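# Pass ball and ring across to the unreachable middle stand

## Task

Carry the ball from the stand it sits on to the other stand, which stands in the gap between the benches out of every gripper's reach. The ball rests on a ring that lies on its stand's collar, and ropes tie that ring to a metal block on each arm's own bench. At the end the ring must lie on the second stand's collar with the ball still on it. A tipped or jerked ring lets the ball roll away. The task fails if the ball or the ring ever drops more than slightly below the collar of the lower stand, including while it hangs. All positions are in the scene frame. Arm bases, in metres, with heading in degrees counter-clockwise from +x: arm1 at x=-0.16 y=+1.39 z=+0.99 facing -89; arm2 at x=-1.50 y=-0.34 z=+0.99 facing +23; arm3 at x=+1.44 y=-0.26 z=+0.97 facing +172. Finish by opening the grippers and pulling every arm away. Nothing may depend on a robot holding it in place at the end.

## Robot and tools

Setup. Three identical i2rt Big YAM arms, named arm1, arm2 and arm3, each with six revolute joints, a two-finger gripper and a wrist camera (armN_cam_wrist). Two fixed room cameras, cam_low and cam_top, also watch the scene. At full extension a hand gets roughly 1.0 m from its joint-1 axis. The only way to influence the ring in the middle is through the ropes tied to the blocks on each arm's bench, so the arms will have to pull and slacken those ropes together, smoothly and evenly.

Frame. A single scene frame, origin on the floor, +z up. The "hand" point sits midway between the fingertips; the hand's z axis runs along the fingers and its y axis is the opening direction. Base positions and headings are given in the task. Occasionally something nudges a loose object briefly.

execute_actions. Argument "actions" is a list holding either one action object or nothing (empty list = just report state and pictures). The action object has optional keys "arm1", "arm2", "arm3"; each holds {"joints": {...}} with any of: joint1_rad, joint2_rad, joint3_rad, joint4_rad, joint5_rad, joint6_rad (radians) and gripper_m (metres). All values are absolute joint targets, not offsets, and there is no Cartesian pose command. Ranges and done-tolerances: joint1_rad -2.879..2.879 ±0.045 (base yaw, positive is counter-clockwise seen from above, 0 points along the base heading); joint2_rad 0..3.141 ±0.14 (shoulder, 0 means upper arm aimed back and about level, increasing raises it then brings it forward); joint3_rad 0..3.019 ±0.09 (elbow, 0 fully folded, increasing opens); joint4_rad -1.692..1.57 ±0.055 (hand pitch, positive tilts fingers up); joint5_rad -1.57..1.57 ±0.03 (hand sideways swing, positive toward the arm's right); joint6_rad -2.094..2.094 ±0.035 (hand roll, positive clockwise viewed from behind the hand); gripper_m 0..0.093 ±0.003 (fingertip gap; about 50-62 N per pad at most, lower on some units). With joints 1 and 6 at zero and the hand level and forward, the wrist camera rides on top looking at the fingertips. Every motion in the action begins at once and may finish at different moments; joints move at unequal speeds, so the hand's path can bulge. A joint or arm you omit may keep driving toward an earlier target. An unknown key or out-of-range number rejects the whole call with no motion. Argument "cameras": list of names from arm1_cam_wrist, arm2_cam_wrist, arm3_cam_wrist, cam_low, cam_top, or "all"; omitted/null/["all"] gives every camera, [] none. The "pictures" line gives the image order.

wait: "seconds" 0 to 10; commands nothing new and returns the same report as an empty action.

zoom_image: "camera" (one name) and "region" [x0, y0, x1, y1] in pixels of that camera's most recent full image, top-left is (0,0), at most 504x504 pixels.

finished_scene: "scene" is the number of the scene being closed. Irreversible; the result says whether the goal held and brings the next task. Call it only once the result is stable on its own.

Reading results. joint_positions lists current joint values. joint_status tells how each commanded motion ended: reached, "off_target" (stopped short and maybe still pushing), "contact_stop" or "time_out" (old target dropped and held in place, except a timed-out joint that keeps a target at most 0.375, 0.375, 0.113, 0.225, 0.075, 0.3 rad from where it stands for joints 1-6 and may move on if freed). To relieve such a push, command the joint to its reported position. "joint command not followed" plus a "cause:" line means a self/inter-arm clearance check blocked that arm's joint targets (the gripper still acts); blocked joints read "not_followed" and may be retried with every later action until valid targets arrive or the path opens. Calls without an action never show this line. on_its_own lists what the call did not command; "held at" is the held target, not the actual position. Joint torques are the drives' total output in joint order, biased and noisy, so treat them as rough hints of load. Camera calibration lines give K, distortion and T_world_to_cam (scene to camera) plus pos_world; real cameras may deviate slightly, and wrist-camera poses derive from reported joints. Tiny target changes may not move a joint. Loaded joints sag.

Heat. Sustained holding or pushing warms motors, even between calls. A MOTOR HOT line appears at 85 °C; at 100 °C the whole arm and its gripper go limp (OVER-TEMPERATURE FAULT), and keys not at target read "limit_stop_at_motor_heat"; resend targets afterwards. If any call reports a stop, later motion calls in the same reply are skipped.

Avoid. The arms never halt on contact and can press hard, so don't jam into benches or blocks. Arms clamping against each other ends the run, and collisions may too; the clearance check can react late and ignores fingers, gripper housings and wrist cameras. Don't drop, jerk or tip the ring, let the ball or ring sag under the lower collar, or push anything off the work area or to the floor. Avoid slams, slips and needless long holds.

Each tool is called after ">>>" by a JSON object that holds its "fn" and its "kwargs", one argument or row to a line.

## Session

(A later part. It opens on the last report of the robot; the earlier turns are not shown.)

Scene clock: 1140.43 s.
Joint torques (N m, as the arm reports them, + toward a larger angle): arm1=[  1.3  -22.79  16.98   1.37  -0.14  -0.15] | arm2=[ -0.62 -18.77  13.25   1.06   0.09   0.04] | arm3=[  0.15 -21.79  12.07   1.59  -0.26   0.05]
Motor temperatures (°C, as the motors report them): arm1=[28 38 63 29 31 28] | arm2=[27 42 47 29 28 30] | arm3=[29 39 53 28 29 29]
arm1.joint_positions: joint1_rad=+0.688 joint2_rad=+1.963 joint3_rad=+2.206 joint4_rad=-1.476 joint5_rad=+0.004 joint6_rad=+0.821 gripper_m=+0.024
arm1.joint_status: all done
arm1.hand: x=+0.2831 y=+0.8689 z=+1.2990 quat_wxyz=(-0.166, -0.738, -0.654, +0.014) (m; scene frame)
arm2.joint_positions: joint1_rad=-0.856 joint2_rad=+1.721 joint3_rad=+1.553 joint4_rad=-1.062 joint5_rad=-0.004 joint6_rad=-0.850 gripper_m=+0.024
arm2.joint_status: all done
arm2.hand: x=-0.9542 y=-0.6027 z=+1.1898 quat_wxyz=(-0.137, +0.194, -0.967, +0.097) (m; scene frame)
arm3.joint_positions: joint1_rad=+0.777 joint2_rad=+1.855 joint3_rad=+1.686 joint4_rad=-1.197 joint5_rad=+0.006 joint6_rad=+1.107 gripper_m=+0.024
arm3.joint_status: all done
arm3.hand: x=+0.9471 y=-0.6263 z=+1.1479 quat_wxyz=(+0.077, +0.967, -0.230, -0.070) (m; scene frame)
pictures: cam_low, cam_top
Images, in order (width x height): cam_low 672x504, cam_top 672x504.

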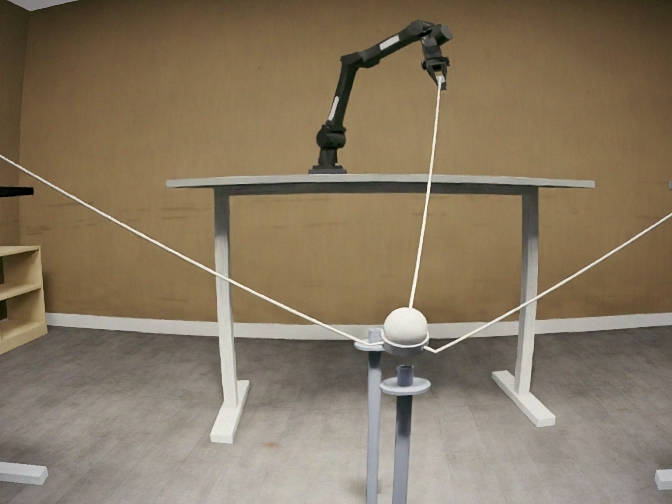

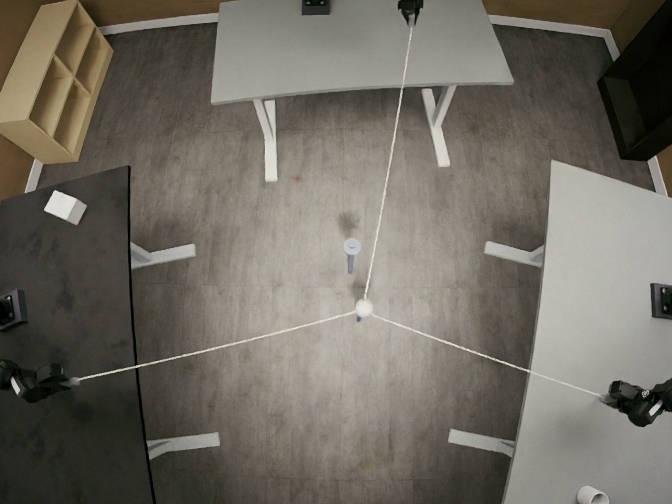

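>>> {"fn": "execute_actions", "kwargs": {
  "actions": [],
  "cameras": ["cam_low","cam_top"]
}}

>>> {"fn": "zoom_image", "kwargs": {
  "camera": "cam_low",
  "region": [340, 285, 470, 405]
}}

>>> {"fn": "zoom_image", "kwargs": {
  "camera": "cam_top",
  "region": [330, 230, 400, 330]
}}

Scene clock: 1162.73 s.
Joint torques (N m, as the arm reports them, + toward a larger angle): arm1=[  1.37 -22.82  17.04   1.35  -0.15  -0.14] | arm2=[  0.27 -18.77  13.06   1.08   0.04   0.05] | arm3=[  1.01 -21.17  11.91   1.63  -0.26   0.05]
Motor temperatures (°C, as the motors report them): arm1=[28 39 63 29 31 28] | arm2=[27 42 48 29 28 30] | arm3=[29 39 54 28 29 29]
arm1.joint_positions: joint1_rad=+0.688 joint2_rad=+1.963 joint3_rad=+2.206 joint4_rad=-1.476 joint5_rad=+0.004 joint6_rad=+0.821 gripper_m=+0.024
arm1.joint_status: all done
arm1.hand: x=+0.2831 y=+0.8689 z=+1.2990 quat_wxyz=(-0.166, -0.738, -0.654, +0.014) (m; scene frame)
arm2.joint_positions: joint1_rad=-0.856 joint2_rad=+1.721 joint3_rad=+1.553 joint4_rad=-1.062 joint5_rad=-0.004 joint6_rad=-0.850 gripper_m=+0.024
arm2.joint_status: all done
arm2.hand: x=-0.9542 y=-0.6027 z=+1.1898 quat_wxyz=(-0.137, +0.194, -0.967, +0.097) (m; scene frame)
arm3.joint_positions: joint1_rad=+0.777 joint2_rad=+1.855 joint3_rad=+1.686 joint4_rad=-1.197 joint5_rad=+0.006 joint6_rad=+1.107 gripper_m=+0.024
arm3.joint_status: all done
arm3.hand: x=+0.9471 y=-0.6263 z=+1.1479 quat_wxyz=(+0.077, +0.967, -0.230, -0.070) (m; scene frame)
pictures: cam_low, cam_top
Images, in order (width x height): cam_low 672x504, cam_top 672x504.

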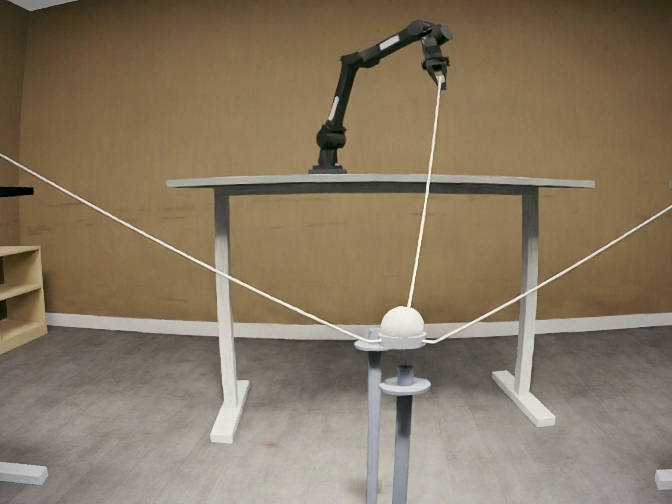

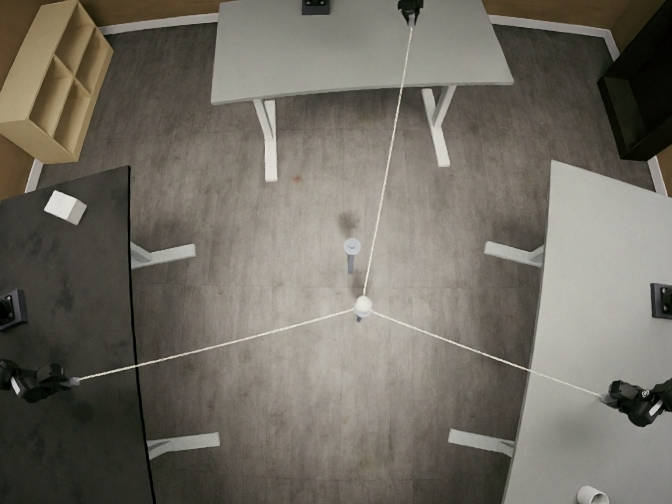

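Region (340, 285, 470, 405) of cam_low's 672x504 image, scaled by 3.877, with more detail than that image has; it fills the top 465 rows of this view, and the rest is white.

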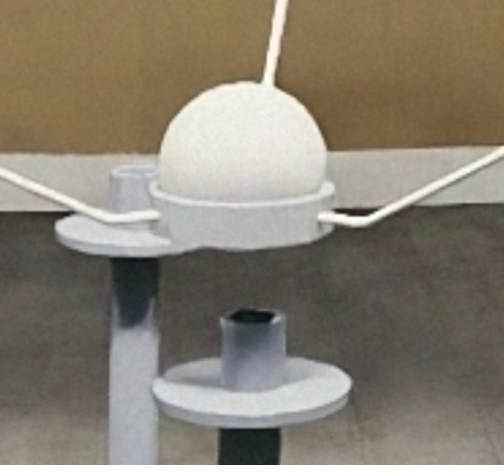

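Region (330, 230, 400, 330) of cam_top's 672x504 image, scaled by 5.040, with more detail than that image has; it fills the left 353 columns of this view, and the rest is white.

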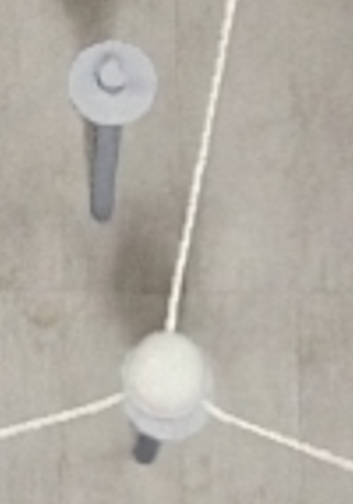

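>>> {"fn": "zoom_image", "kwargs": {
  "camera": "cam_top",
  "region": [345, 285, 385, 325]
}}

Region (345, 285, 385, 325) of cam_top's 672x504 image, scaled by 12.600, with more detail than that image has.

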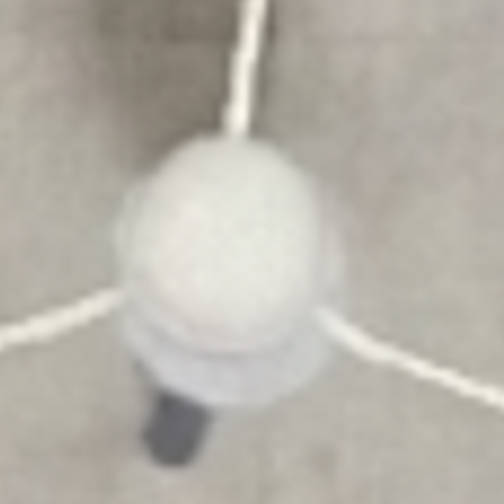

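>>> {"fn": "execute_actions", "kwargs": {
  "actions": [
    {"arm1":{"joints":{"joint2_rad":1.98}},"arm2":{"joints":{"joint2_rad":1.751}}}
  ],
  "cameras": ["cam_low","cam_top"]
}}

Scene clock: 1193.43 s.
Joint torques (N m, as the arm reports them, + toward a larger angle): arm1=[  1.37 -22.46  16.66   1.3   -0.14  -0.15] | arm2=[  0.37 -19.34  12.96   0.99   0.05   0.04] | arm3=[  0.75 -21.29  11.81   1.58  -0.24   0.05]
Motor temperatures (°C, as the motors report them): arm1=[28 39 64 29 31 28] | arm2=[27 42 48 29 28 30] | arm3=[29 39 54 28 29 29]
arm1.joint_positions: joint1_rad=+0.688 joint2_rad=+1.995 joint3_rad=+2.210 joint4_rad=-1.476 joint5_rad=+0.004 joint6_rad=+0.821 gripper_m=+0.024
arm1.joint_status: all done
arm1.hand: x=+0.2867 y=+0.8640 z=+1.2799 quat_wxyz=(-0.152, -0.740, -0.655, +0.014) (m; scene frame)
arm2.joint_positions: joint1_rad=-0.856 joint2_rad=+1.754 joint3_rad=+1.553 joint4_rad=-1.061 joint5_rad=-0.004 joint6_rad=-0.850 gripper_m=+0.024
arm2.joint_status: all done
arm2.hand: x=-0.9522 y=-0.6035 z=+1.1708 quat_wxyz=(-0.125, +0.195, -0.969, +0.087) (m; scene frame)
arm3.joint_positions: joint1_rad=+0.777 joint2_rad=+1.855 joint3_rad=+1.686 joint4_rad=-1.197 joint5_rad=+0.006 joint6_rad=+1.107 gripper_m=+0.024
arm3.joint_status: not commanded
arm3.hand: x=+0.9471 y=-0.6263 z=+1.1479 quat_wxyz=(+0.077, +0.967, -0.230, -0.070) (m; scene frame)
pictures: cam_low, cam_top
Images, in order (width x height): cam_low 672x504, cam_top 672x504.

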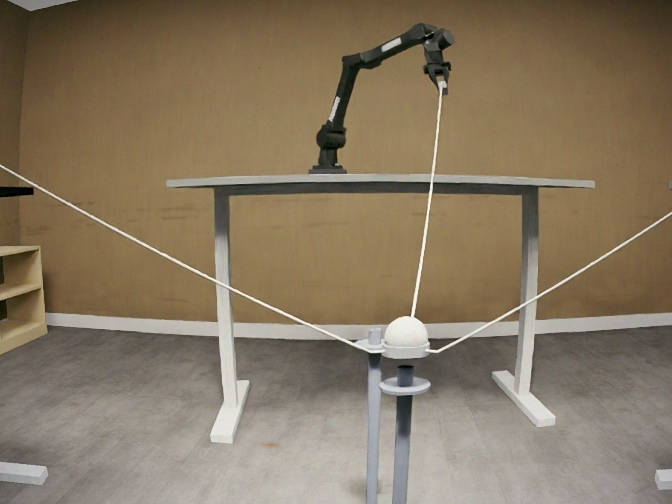

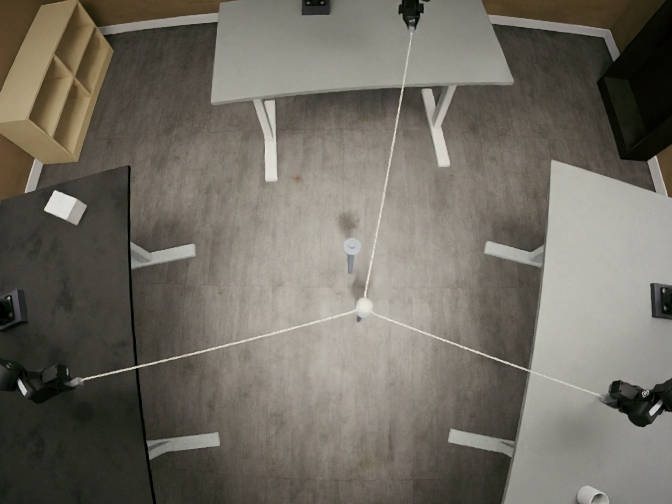

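>>> {"fn": "execute_actions", "kwargs": {
  "actions": [],
  "cameras": ["cam_low","cam_top"]
}}

>>> {"fn": "zoom_image", "kwargs": {
  "camera": "cam_low",
  "region": [340, 285, 470, 405]
}}

>>> {"fn": "zoom_image", "kwargs": {
  "camera": "cam_top",
  "region": [345, 285, 385, 325]
}}

Scene clock: 1199.90 s.
Joint torques (N m, as the arm reports them, + toward a larger angle): arm1=[  1.45 -22.44  16.67   1.29  -0.15  -0.14] | arm2=[ -0.06 -18.77  12.97   0.93   0.06   0.01] | arm3=[  1.03 -21.78  11.72   1.65  -0.28   0.04]
Motor temperatures (°C, as the motors report them): arm1=[28 39 64 29 31 28] | arm2=[27 42 48 29 28 30] | arm3=[29 39 54 28 29 29]
arm1.joint_positions: joint1_rad=+0.688 joint2_rad=+1.995 joint3_rad=+2.210 joint4_rad=-1.476 joint5_rad=+0.004 joint6_rad=+0.821 gripper_m=+0.024
arm1.joint_status: all done
arm1.hand: x=+0.2867 y=+0.8640 z=+1.2799 quat_wxyz=(-0.152, -0.740, -0.655, +0.014) (m; scene frame)
arm2.joint_positions: joint1_rad=-0.856 joint2_rad=+1.754 joint3_rad=+1.553 joint4_rad=-1.061 joint5_rad=-0.004 joint6_rad=-0.850 gripper_m=+0.024
arm2.joint_status: all done
arm2.hand: x=-0.9522 y=-0.6035 z=+1.1708 quat_wxyz=(-0.125, +0.195, -0.969, +0.087) (m; scene frame)
arm3.joint_positions: joint1_rad=+0.777 joint2_rad=+1.855 joint3_rad=+1.686 joint4_rad=-1.197 joint5_rad=+0.006 joint6_rad=+1.107 gripper_m=+0.024
arm3.joint_status: not commanded
arm3.hand: x=+0.9471 y=-0.6263 z=+1.1479 quat_wxyz=(+0.077, +0.967, -0.230, -0.070) (m; scene frame)
pictures: cam_low, cam_top
Images, in order (width x height): cam_low 672x504, cam_top 672x504.

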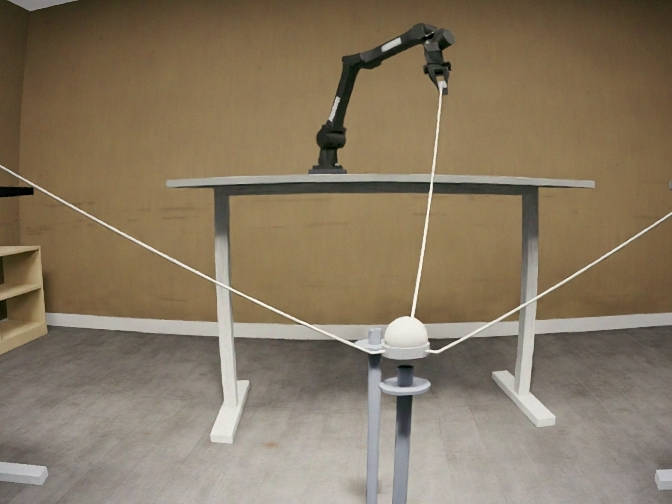

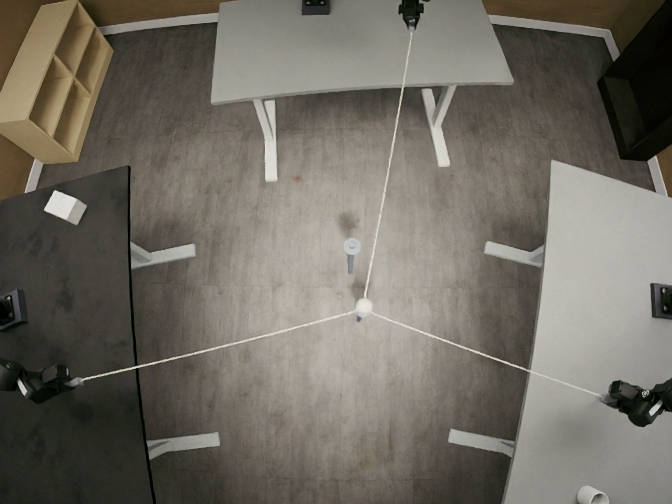

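Region (340, 285, 470, 405) of cam_low's 672x504 image, scaled by 3.877, with more detail than that image has; it fills the top 465 rows of this view, and the rest is white.

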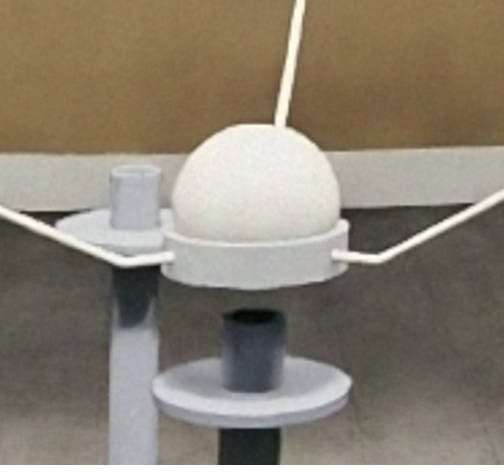

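Region (345, 285, 385, 325) of cam_top's 672x504 image, scaled by 12.600, with more detail than that image has.

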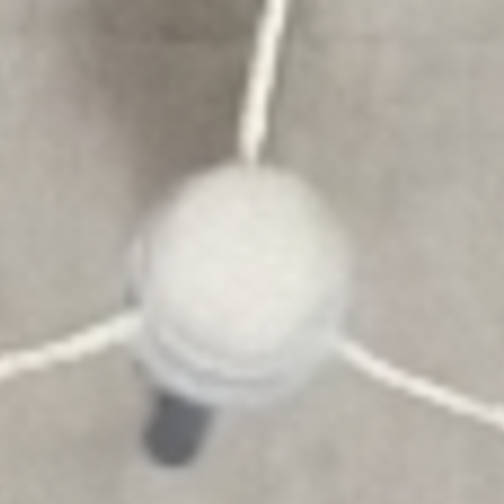

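>>> {"fn": "execute_actions", "kwargs": {
  "actions": [
    {"arm1":{"joints":{"joint2_rad":2.011}},"arm2":{"joints":{"joint2_rad":1.786}},"arm3":{"joints":{"joint2_rad":1.883}}}
  ],
  "cameras": ["cam_low","cam_top"]
}}

>>> {"fn": "zoom_image", "kwargs": {
  "camera": "cam_low",
  "region": [340, 285, 470, 405]
}}

Scene clock: 1211.00 s.
Joint torques (N m, as the arm reports them, + toward a larger angle): arm1=[  1.26 -22.21  16.5    1.28  -0.13  -0.13] | arm2=[  0.04 -18.89  12.76   0.85   0.05   0.02] | arm3=[ -0.03 -22.14  11.63   1.63  -0.2    0.06]
Motor temperatures (°C, as the motors report them): arm1=[28 40 64 29 31 28] | arm2=[27 42 48 29 28 30] | arm3=[29 39 54 28 29 29]
arm1.joint_positions: joint1_rad=+0.688 joint2_rad=+2.022 joint3_rad=+2.211 joint4_rad=-1.476 joint5_rad=+0.004 joint6_rad=+0.820 gripper_m=+0.024
arm1.joint_status: all done
arm1.hand: x=+0.2897 y=+0.8608 z=+1.2625 quat_wxyz=(-0.140, -0.741, -0.657, +0.014) (m; scene frame)
arm2.joint_positions: joint1_rad=-0.856 joint2_rad=+1.786 joint3_rad=+1.553 joint4_rad=-1.061 joint5_rad=-0.004 joint6_rad=-0.850 gripper_m=+0.024
arm2.joint_status: all done
arm2.hand: x=-0.9510 y=-0.6040 z=+1.1520 quat_wxyz=(-0.112, +0.195, -0.971, +0.078) (m; scene frame)
arm3.joint_positions: joint1_rad=+0.777 joint2_rad=+1.895 joint3_rad=+1.686 joint4_rad=-1.197 joint5_rad=+0.004 joint6_rad=+1.107 gripper_m=+0.024
arm3.joint_status: all done
arm3.hand: x=+0.9462 y=-0.6272 z=+1.1241 quat_wxyz=(+0.063, +0.969, -0.231, -0.057) (m; scene frame)
pictures: cam_low, cam_top
Images, in order (width x height): cam_low 672x504, cam_top 672x504.

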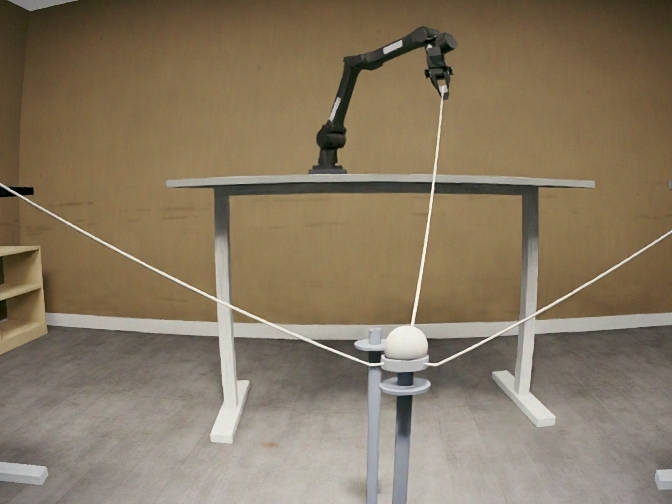

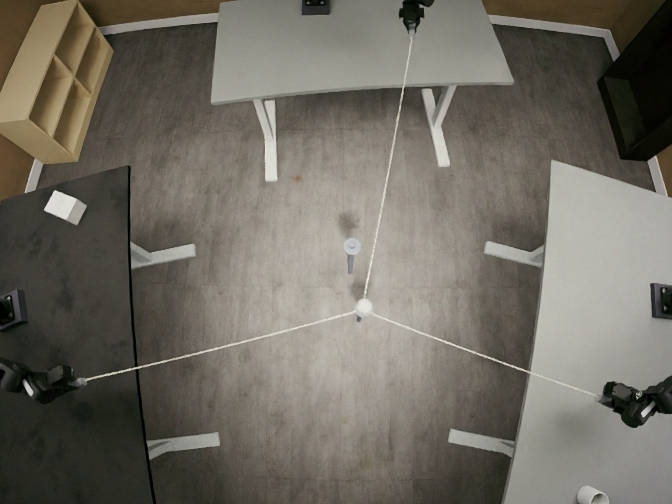

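Region (340, 285, 470, 405) of cam_low's 672x504 image, scaled by 3.877, with more detail than that image has; it fills the top 465 rows of this view, and the rest is white.

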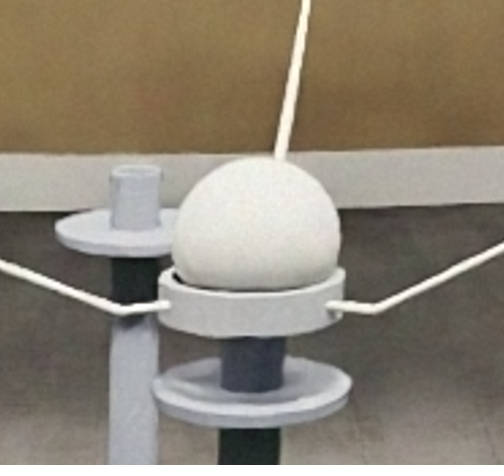

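>>> {"fn": "execute_actions", "kwargs": {
  "actions": [
    {"arm1":{"joints":{"joint2_rad":2.056}},"arm2":{"joints":{"joint2_rad":1.84}},"arm3":{"joints":{"joint2_rad":1.945}}}
  ],
  "cameras": ["cam_low","cam_top"]
}}

>>> {"fn": "zoom_image", "kwargs": {
  "camera": "cam_low",
  "region": [340, 285, 470, 405]
}}

Scene clock: 1257.30 s.
Joint torques (N m, as the arm reports them, + toward a larger angle): arm1=[  0.88 -23.14  16.08   1.18  -0.11  -0.12] | arm2=[  0.27 -19.78  12.83   0.83   0.     0.02] | arm3=[  0.89 -22.94  11.52   1.44  -0.15   0.08]
Motor temperatures (°C, as the motors report them): arm1=[28 40 64 29 31 28] | arm2=[27 42 48 29 28 30] | arm3=[29 39 55 28 29 29]
arm1.joint_positions: joint1_rad=+0.693 joint2_rad=+2.068 joint3_rad=+2.217 joint4_rad=-1.476 joint5_rad=+0.003 joint6_rad=+0.819 gripper_m=+0.024
arm1.joint_status: all done
arm1.hand: x=+0.2964 y=+0.8573 z=+1.2336 quat_wxyz=(-0.119, -0.741, -0.661, +0.012) (m; scene frame)
arm2.joint_positions: joint1_rad=-0.856 joint2_rad=+1.843 joint3_rad=+1.553 joint4_rad=-1.061 joint5_rad=-0.003 joint6_rad=-0.850 gripper_m=+0.024
arm2.joint_status: all done
arm2.hand: x=-0.9503 y=-0.6041 z=+1.1187 quat_wxyz=(-0.089, +0.196, -0.975, +0.061) (m; scene frame)
arm3.joint_positions: joint1_rad=+0.777 joint2_rad=+1.961 joint3_rad=+1.686 joint4_rad=-1.197 joint5_rad=+0.003 joint6_rad=+1.107 gripper_m=+0.024
arm3.joint_status: all done
arm3.hand: x=+0.9464 y=-0.6273 z=+1.0846 quat_wxyz=(+0.038, +0.972, -0.231, -0.035) (m; scene frame)
pictures: cam_low, cam_top
Images, in order (width x height): cam_low 672x504, cam_top 672x504.

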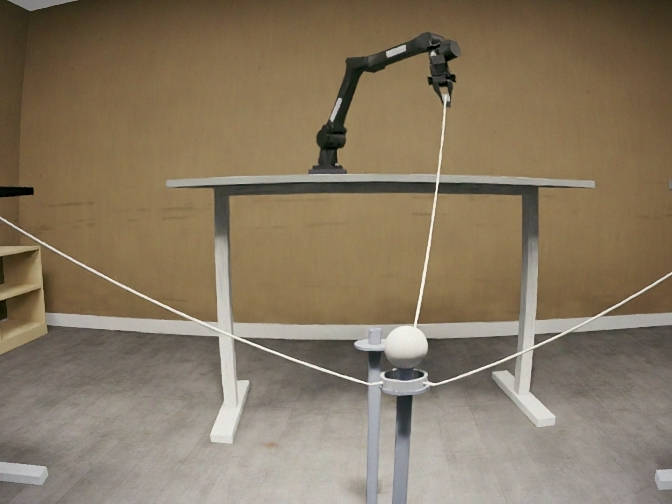

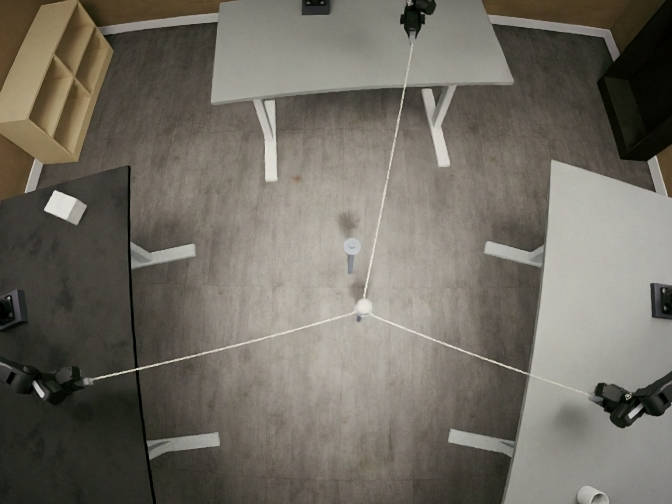

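Region (340, 285, 470, 405) of cam_low's 672x504 image, scaled by 3.877, with more detail than that image has; it fills the top 465 rows of this view, and the rest is white.

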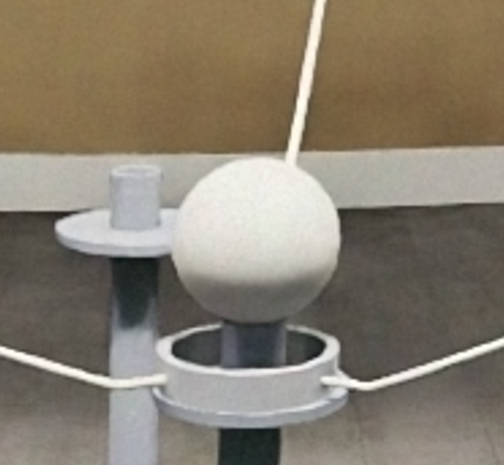

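>>> {"fn": "execute_actions", "kwargs": {
  "actions": [
    {"arm1":{"joints":{"joint2_rad":2.145,"joint3_rad":1.75,"joint4_rad":-1.10}},"arm2":{"joints":{"joint2_rad":2.058,"joint4_rad":-1.018}},"arm3":{"joints":{"joint1_rad":0.70,"joint2_rad":2.105,"joint4_rad":-1.11,"joint6_rad":1.03}}}
  ],
  "cameras": ["cam_low","cam_top"]
}}

Scene clock: 1288.07 s.
Joint torques (N m, as the arm reports them, + toward a larger angle): arm1=[  0.54 -24.23   9.44   0.9   -0.03  -0.1 ] | arm2=[  0.18 -22.31  10.55   0.48  -0.1    0.02] | arm3=[  0.73 -25.35  10.     1.13  -0.04  -0.12]
Motor temperatures (°C, as the motors report them): arm1=[28 41 64 29 31 28] | arm2=[27 43 48 29 28 30] | arm3=[29 39 54 28 29 29]
arm1.joint_positions: joint1_rad=+0.695 joint2_rad=+2.175 joint3_rad=+1.743 joint4_rad=-1.112 joint5_rad=+0.001 joint6_rad=+0.818 gripper_m=+0.024
arm1.joint_status: all done
arm1.hand: x=+0.2602 y=+0.8969 z=+0.9831 quat_wxyz=(-0.012, -0.746, -0.666, +0.009) (m; scene frame)
arm2.joint_positions: joint1_rad=-0.856 joint2_rad=+2.067 joint3_rad=+1.568 joint4_rad=-1.025 joint5_rad=-0.001 joint6_rad=-0.850 gripper_m=+0.024
arm2.joint_status: all done
arm2.hand: x=-0.9507 y=-0.6034 z=+0.9935 quat_wxyz=(-0.020, +0.197, -0.980, +0.009) (m; scene frame)
arm3.joint_positions: joint1_rad=+0.690 joint2_rad=+2.141 joint3_rad=+1.702 joint4_rad=-1.123 joint5_rad=+0.000 joint6_rad=+1.038 gripper_m=+0.024
arm3.joint_status: all done
arm3.hand: x=+0.9066 y=-0.5884 z=+0.9825 quat_wxyz=(+0.004, +0.971, -0.241, -0.006) (m; scene frame)
pictures: cam_low, cam_top
Images, in order (width x height): cam_low 672x504, cam_top 672x504.

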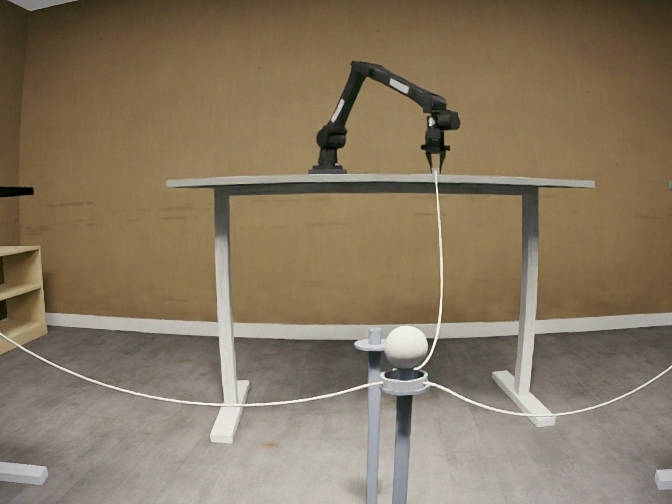

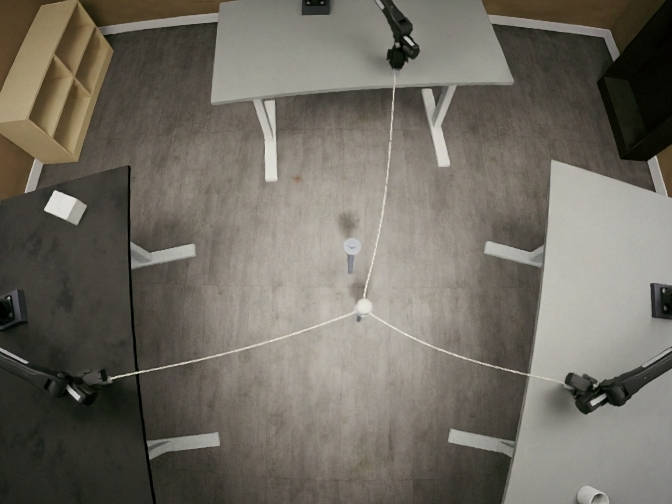

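>>> {"fn": "execute_actions", "kwargs": {
  "actions": [
    {"arm1":{"joints":{"gripper_m":0.055}},"arm2":{"joints":{"joint2_rad":2.097}},"arm3":{"joints":{"joint2_rad":2.145}}}
  ],
  "cameras": ["arm1_cam_wrist"]
}}

Scene clock: 1298.60 s.
Joint torques (N m, as the arm reports them, + toward a larger angle): arm1=[  0.83 -24.3    9.46   0.84  -0.03  -0.1 ] | arm2=[ -0.08 -19.91  10.49   0.38  -0.1    0.02] | arm3=[  0.72 -22.31   9.76   1.1   -0.05  -0.1 ]
Motor temperatures (°C, as the motors report them): arm1=[28 41 60 29 31 28] | arm2=[27 43 47 29 28 30] | arm3=[29 40 53 28 29 29]
arm1.joint_positions: joint1_rad=+0.695 joint2_rad=+2.175 joint3_rad=+1.743 joint4_rad=-1.112 joint5_rad=+0.001 joint6_rad=+0.817 gripper_m=+0.055
arm1.joint_status: all done
arm1.hand: x=+0.2602 y=+0.8969 z=+0.9831 quat_wxyz=(-0.012, -0.745, -0.666, +0.009) (m; scene frame)
arm2.joint_positions: joint1_rad=-0.856 joint2_rad=+2.081 joint3_rad=+1.568 joint4_rad=-1.025 joint5_rad=-0.001 joint6_rad=-0.850 gripper_m=+0.024
arm2.joint_status: all done
arm2.hand: x=-0.9523 y=-0.6026 z=+0.9854 quat_wxyz=(-0.014, +0.197, -0.980, +0.005) (m; scene frame)
arm3.joint_positions: joint1_rad=+0.690 joint2_rad=+2.141 joint3_rad=+1.702 joint4_rad=-1.123 joint5_rad=+0.000 joint6_rad=+1.038 gripper_m=+0.024
arm3.joint_status: all done
arm3.hand: x=+0.9066 y=-0.5884 z=+0.9825 quat_wxyz=(+0.004, +0.971, -0.240, -0.006) (m; scene frame)
pictures: arm1_cam_wrist
camera_calibration (this result's frames):
arm1_cam_wrist: T_world_to_cam=[[-0.993844, 0.110549, 0.00729023, 0.151585], [0.0963832, 0.830292, 0.548931, -1.3066], [0.0546308, 0.546254, -0.835836, 0.437793], [0, 0, 0, 1]] pos_world=[0.252669, 0.828954, 1.08205]
Images, in order (width x height): arm1_cam_wrist 672x504.

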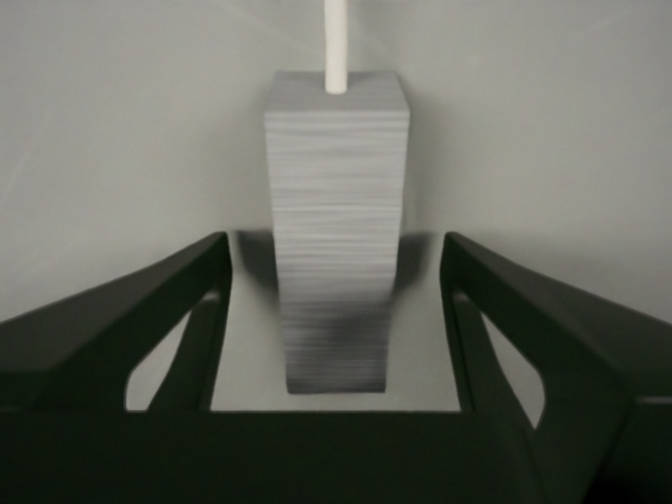

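>>> {"fn": "execute_actions", "kwargs": {
  "actions": [
    {"arm1":{"joints":{"joint2_rad":1.75}},"arm2":{"joints":{"joint2_rad":2.122}},"arm3":{"joints":{"joint2_rad":2.182}}}
  ],
  "cameras": ["cam_low"]
}}

Scene clock: 1317.00 s.
Joint torques (N m, as the arm reports them, + toward a larger angle): arm1=[  0.73 -18.32  12.15   1.6   -0.03  -0.12] | arm2=[  0.24 -19.57  10.24   0.31  -0.17   0.01] | arm3=[  0.97 -20.39   9.63   1.14  -0.03  -0.15]
Motor temperatures (°C, as the motors report them): arm1=[28 41 58 29 31 28] | arm2=[27 43 46 29 28 30] | arm3=[29 40 53 28 29 29]
arm1.joint_positions: joint1_rad=+0.695 joint2_rad=+1.753 joint3_rad=+1.733 joint4_rad=-1.112 joint5_rad=+0.001 joint6_rad=+0.817 gripper_m=+0.055
arm1.joint_status: all done
arm1.hand: x=+0.2622 y=+0.9010 z=+1.2455 quat_wxyz=(-0.216, -0.727, -0.652, +0.013) (m; scene frame)
arm2.joint_positions: joint1_rad=-0.856 joint2_rad=+2.097 joint3_rad=+1.569 joint4_rad=-1.025 joint5_rad=+0.001 joint6_rad=-0.850 gripper_m=+0.024
arm2.joint_status: all done
arm2.hand: x=-0.9541 y=-0.6019 z=+0.9763 quat_wxyz=(-0.008, +0.197, -0.980, +0.001) (m; scene frame)
arm3.joint_positions: joint1_rad=+0.690 joint2_rad=+2.156 joint3_rad=+1.705 joint4_rad=-1.123 joint5_rad=-0.001 joint6_rad=+1.037 gripper_m=+0.024
arm3.joint_status: all done
arm3.hand: x=+0.9072 y=-0.5884 z=+0.9743 quat_wxyz=(+0.001, +0.971, -0.240, -0.001) (m; scene frame)
pictures: cam_low
Images, in order (width x height): cam_low 672x504.

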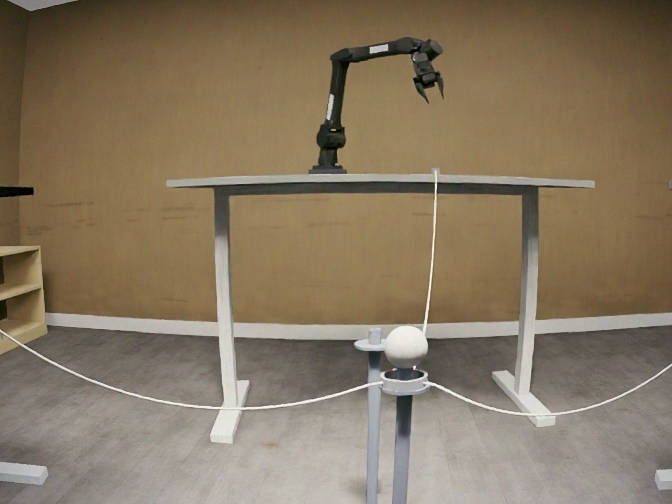

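Both blocks are in contact. Release them.

>>> {"fn": "execute_actions", "kwargs": {
  "actions": [
    {"arm2":{"joints":{"joint2_rad":2.097,"gripper_m":0.055}},"arm3":{"joints":{"joint2_rad":2.156,"gripper_m":0.055}}}
  ],
  "cameras": []
}}

>>> {"fn": "execute_actions", "kwargs": {
  "actions": [
    {"arm2":{"joints":{"joint2_rad":1.72}},"arm3":{"joints":{"joint2_rad":1.77}}}
  ]
}}

Scene clock: 1324.50 s.
Joint torques (N m, as the arm reports them, + toward a larger angle): arm1=[  0.68 -18.61  12.16   1.62  -0.03  -0.12] | arm2=[  0.06 -22.01  10.22   0.33  -0.16   0.01] | arm3=[  1.01 -22.49   9.32   1.25  -0.01  -0.07]
Motor temperatures (°C, as the motors report them): arm1=[28 41 58 29 31 28] | arm2=[27 43 46 29 28 30] | arm3=[29 39 52 28 29 29]
arm1.joint_positions: joint1_rad=+0.695 joint2_rad=+1.753 joint3_rad=+1.733 joint4_rad=-1.112 joint5_rad=+0.001 joint6_rad=+0.817 gripper_m=+0.055
arm1.joint_status: not commanded
arm1.hand: x=+0.2622 y=+0.9010 z=+1.2455 quat_wxyz=(-0.216, -0.727, -0.652, +0.013) (m; scene frame)
arm2.joint_positions: joint1_rad=-0.856 joint2_rad=+2.096 joint3_rad=+1.569 joint4_rad=-1.025 joint5_rad=+0.001 joint6_rad=-0.850 gripper_m=+0.055
arm2.joint_status: all done
arm2.hand: x=-0.9541 y=-0.6019 z=+0.9765 quat_wxyz=(-0.008, +0.197, -0.980, +0.001) (m; scene frame)
arm3.joint_positions: joint1_rad=+0.690 joint2_rad=+2.156 joint3_rad=+1.705 joint4_rad=-1.123 joint5_rad=-0.001 joint6_rad=+1.037 gripper_m=+0.055
arm3.joint_status: all done
arm3.hand: x=+0.9072 y=-0.5884 z=+0.9743 quat_wxyz=(+0.001, +0.971, -0.240, -0.001) (m; scene frame)
pictures: none
No camera images: the call's "cameras" was empty. Leave "cameras" out to get every camera's image.

Scene clock: 1326.03 s.
Joint torques (N m, as the arm reports them, + toward a larger angle): arm1=[  0.7  -18.62  12.18   1.58  -0.04  -0.12] | arm2=[ -0.25 -17.3   10.67   1.03  -0.17   0.03] | arm3=[  0.53 -19.29   9.74   1.63  -0.01  -0.11]
Motor temperatures (°C, as the motors report them): arm1=[28 41 59 29 31 28] | arm2=[27 43 46 29 28 30] | arm3=[29 39 52 28 29 29]
arm1.joint_positions: joint1_rad=+0.695 joint2_rad=+1.753 joint3_rad=+1.733 joint4_rad=-1.112 joint5_rad=+0.001 joint6_rad=+0.817 gripper_m=+0.055
arm1.joint_status: not commanded
arm1.hand: x=+0.2622 y=+0.9010 z=+1.2455 quat_wxyz=(-0.216, -0.727, -0.652, +0.013) (m; scene frame)
arm2.joint_positions: joint1_rad=-0.856 joint2_rad=+1.714 joint3_rad=+1.587 joint4_rad=-1.025 joint5_rad=+0.001 joint6_rad=-0.850 gripper_m=+0.055
arm2.joint_status: all done
arm2.hand: x=-0.9389 y=-0.6115 z=+1.2129 quat_wxyz=(-0.166, +0.192, -0.960, +0.122) (m; scene frame)
arm3.joint_positions: joint1_rad=+0.690 joint2_rad=+1.771 joint3_rad=+1.724 joint4_rad=-1.123 joint5_rad=-0.001 joint6_rad=+1.037 gripper_m=+0.055
arm3.joint_status: all done
arm3.hand: x=+0.8996 y=-0.5937 z=+1.2216 quat_wxyz=(+0.144, +0.951, -0.235, -0.141) (m; scene frame)
pictures: arm1_cam_wrist, arm2_cam_wrist, arm3_cam_wrist, cam_low, cam_top
camera_calibration (this result's frames):
arm1_cam_wrist: T_world_to_cam=[[-0.956919, 0.0600498, -0.284077, 0.549895], [-0.0210351, 0.961472, 0.274098, -1.19932], [0.289592, 0.268265, -0.918787, 0.946911], [0, 0, 0, 1]] pos_world=[0.22676, 0.866064, 1.35495]
arm2_cam_wrist: T_world_to_cam=[[0.314913, -0.898671, 0.305321, -0.628844], [-0.921034, -0.211673, 0.32694, -1.39226], [-0.229184, -0.384169, -0.894365, 0.757052], [0, 0, 0, 1]] pos_world=[-0.910782, -0.568991, 1.32426]
arm3_cam_wrist: T_world_to_cam=[[0.404743, 0.857881, -0.316579, 0.528393], [0.887638, -0.285398, 0.361451, -1.40138], [0.219731, -0.427303, -0.877001, 0.747779], [0, 0, 0, 1]] pos_world=[0.865744, -0.533721, 1.32961]
Images, in order (width x height): arm1_cam_wrist 672x504, arm2_cam_wrist 672x504, arm3_cam_wrist 672x504, cam_low 672x504, cam_top 672x504.

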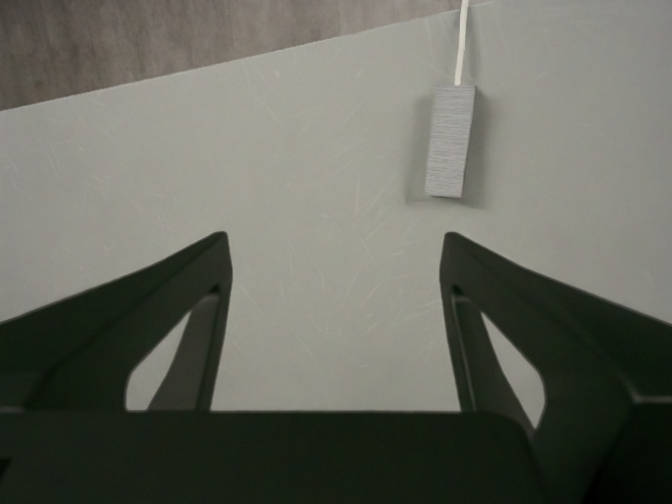

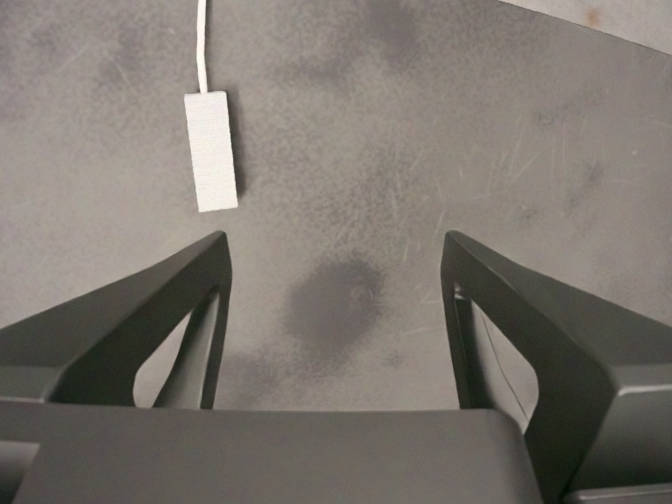

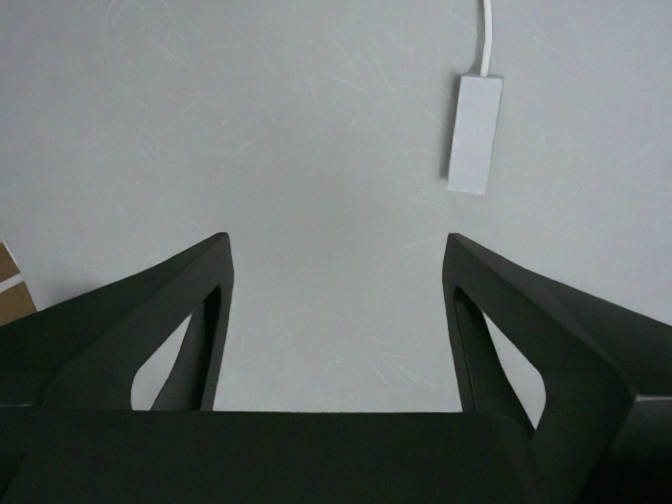

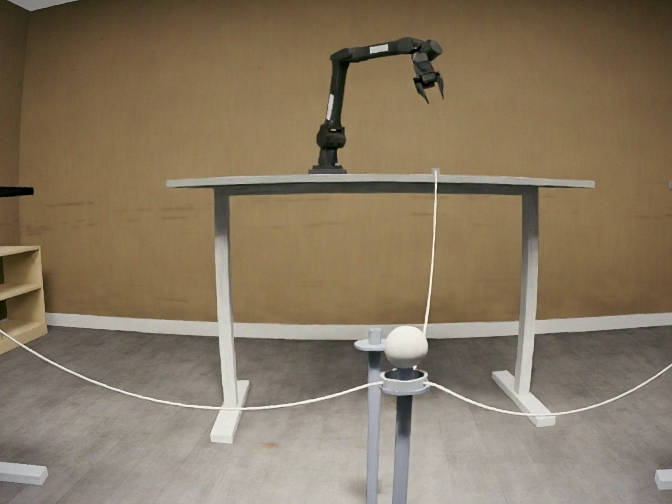

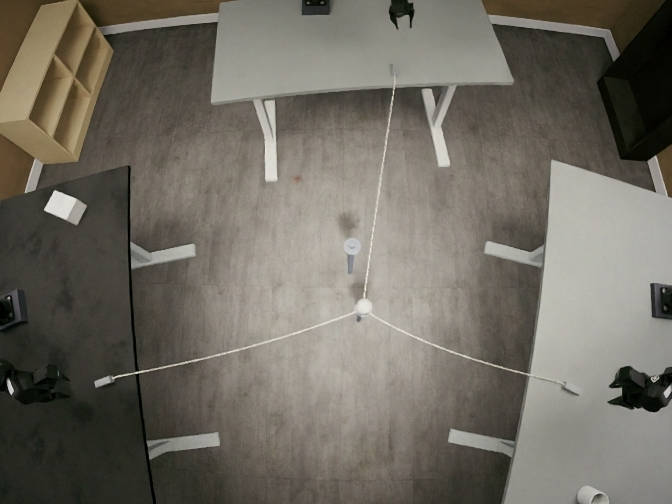

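>>> {"fn": "zoom_image", "kwargs": {
  "camera": "cam_low",
  "region": [340, 300, 470, 420]
}}

Region (340, 300, 470, 420) of cam_low's 672x504 image, scaled by 3.877, with more detail than that image has; it fills the top 465 rows of this view, and the rest is white.

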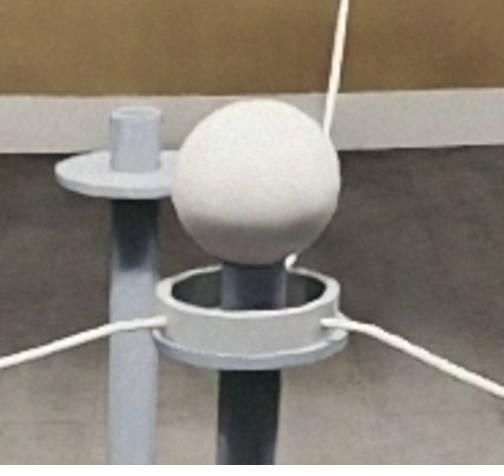

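The ball is on the target post and the ring lies flat on the collar.

>>> {"fn": "finished_scene", "kwargs": {
  "scene": 1
}}

The scene is finished: the task was done.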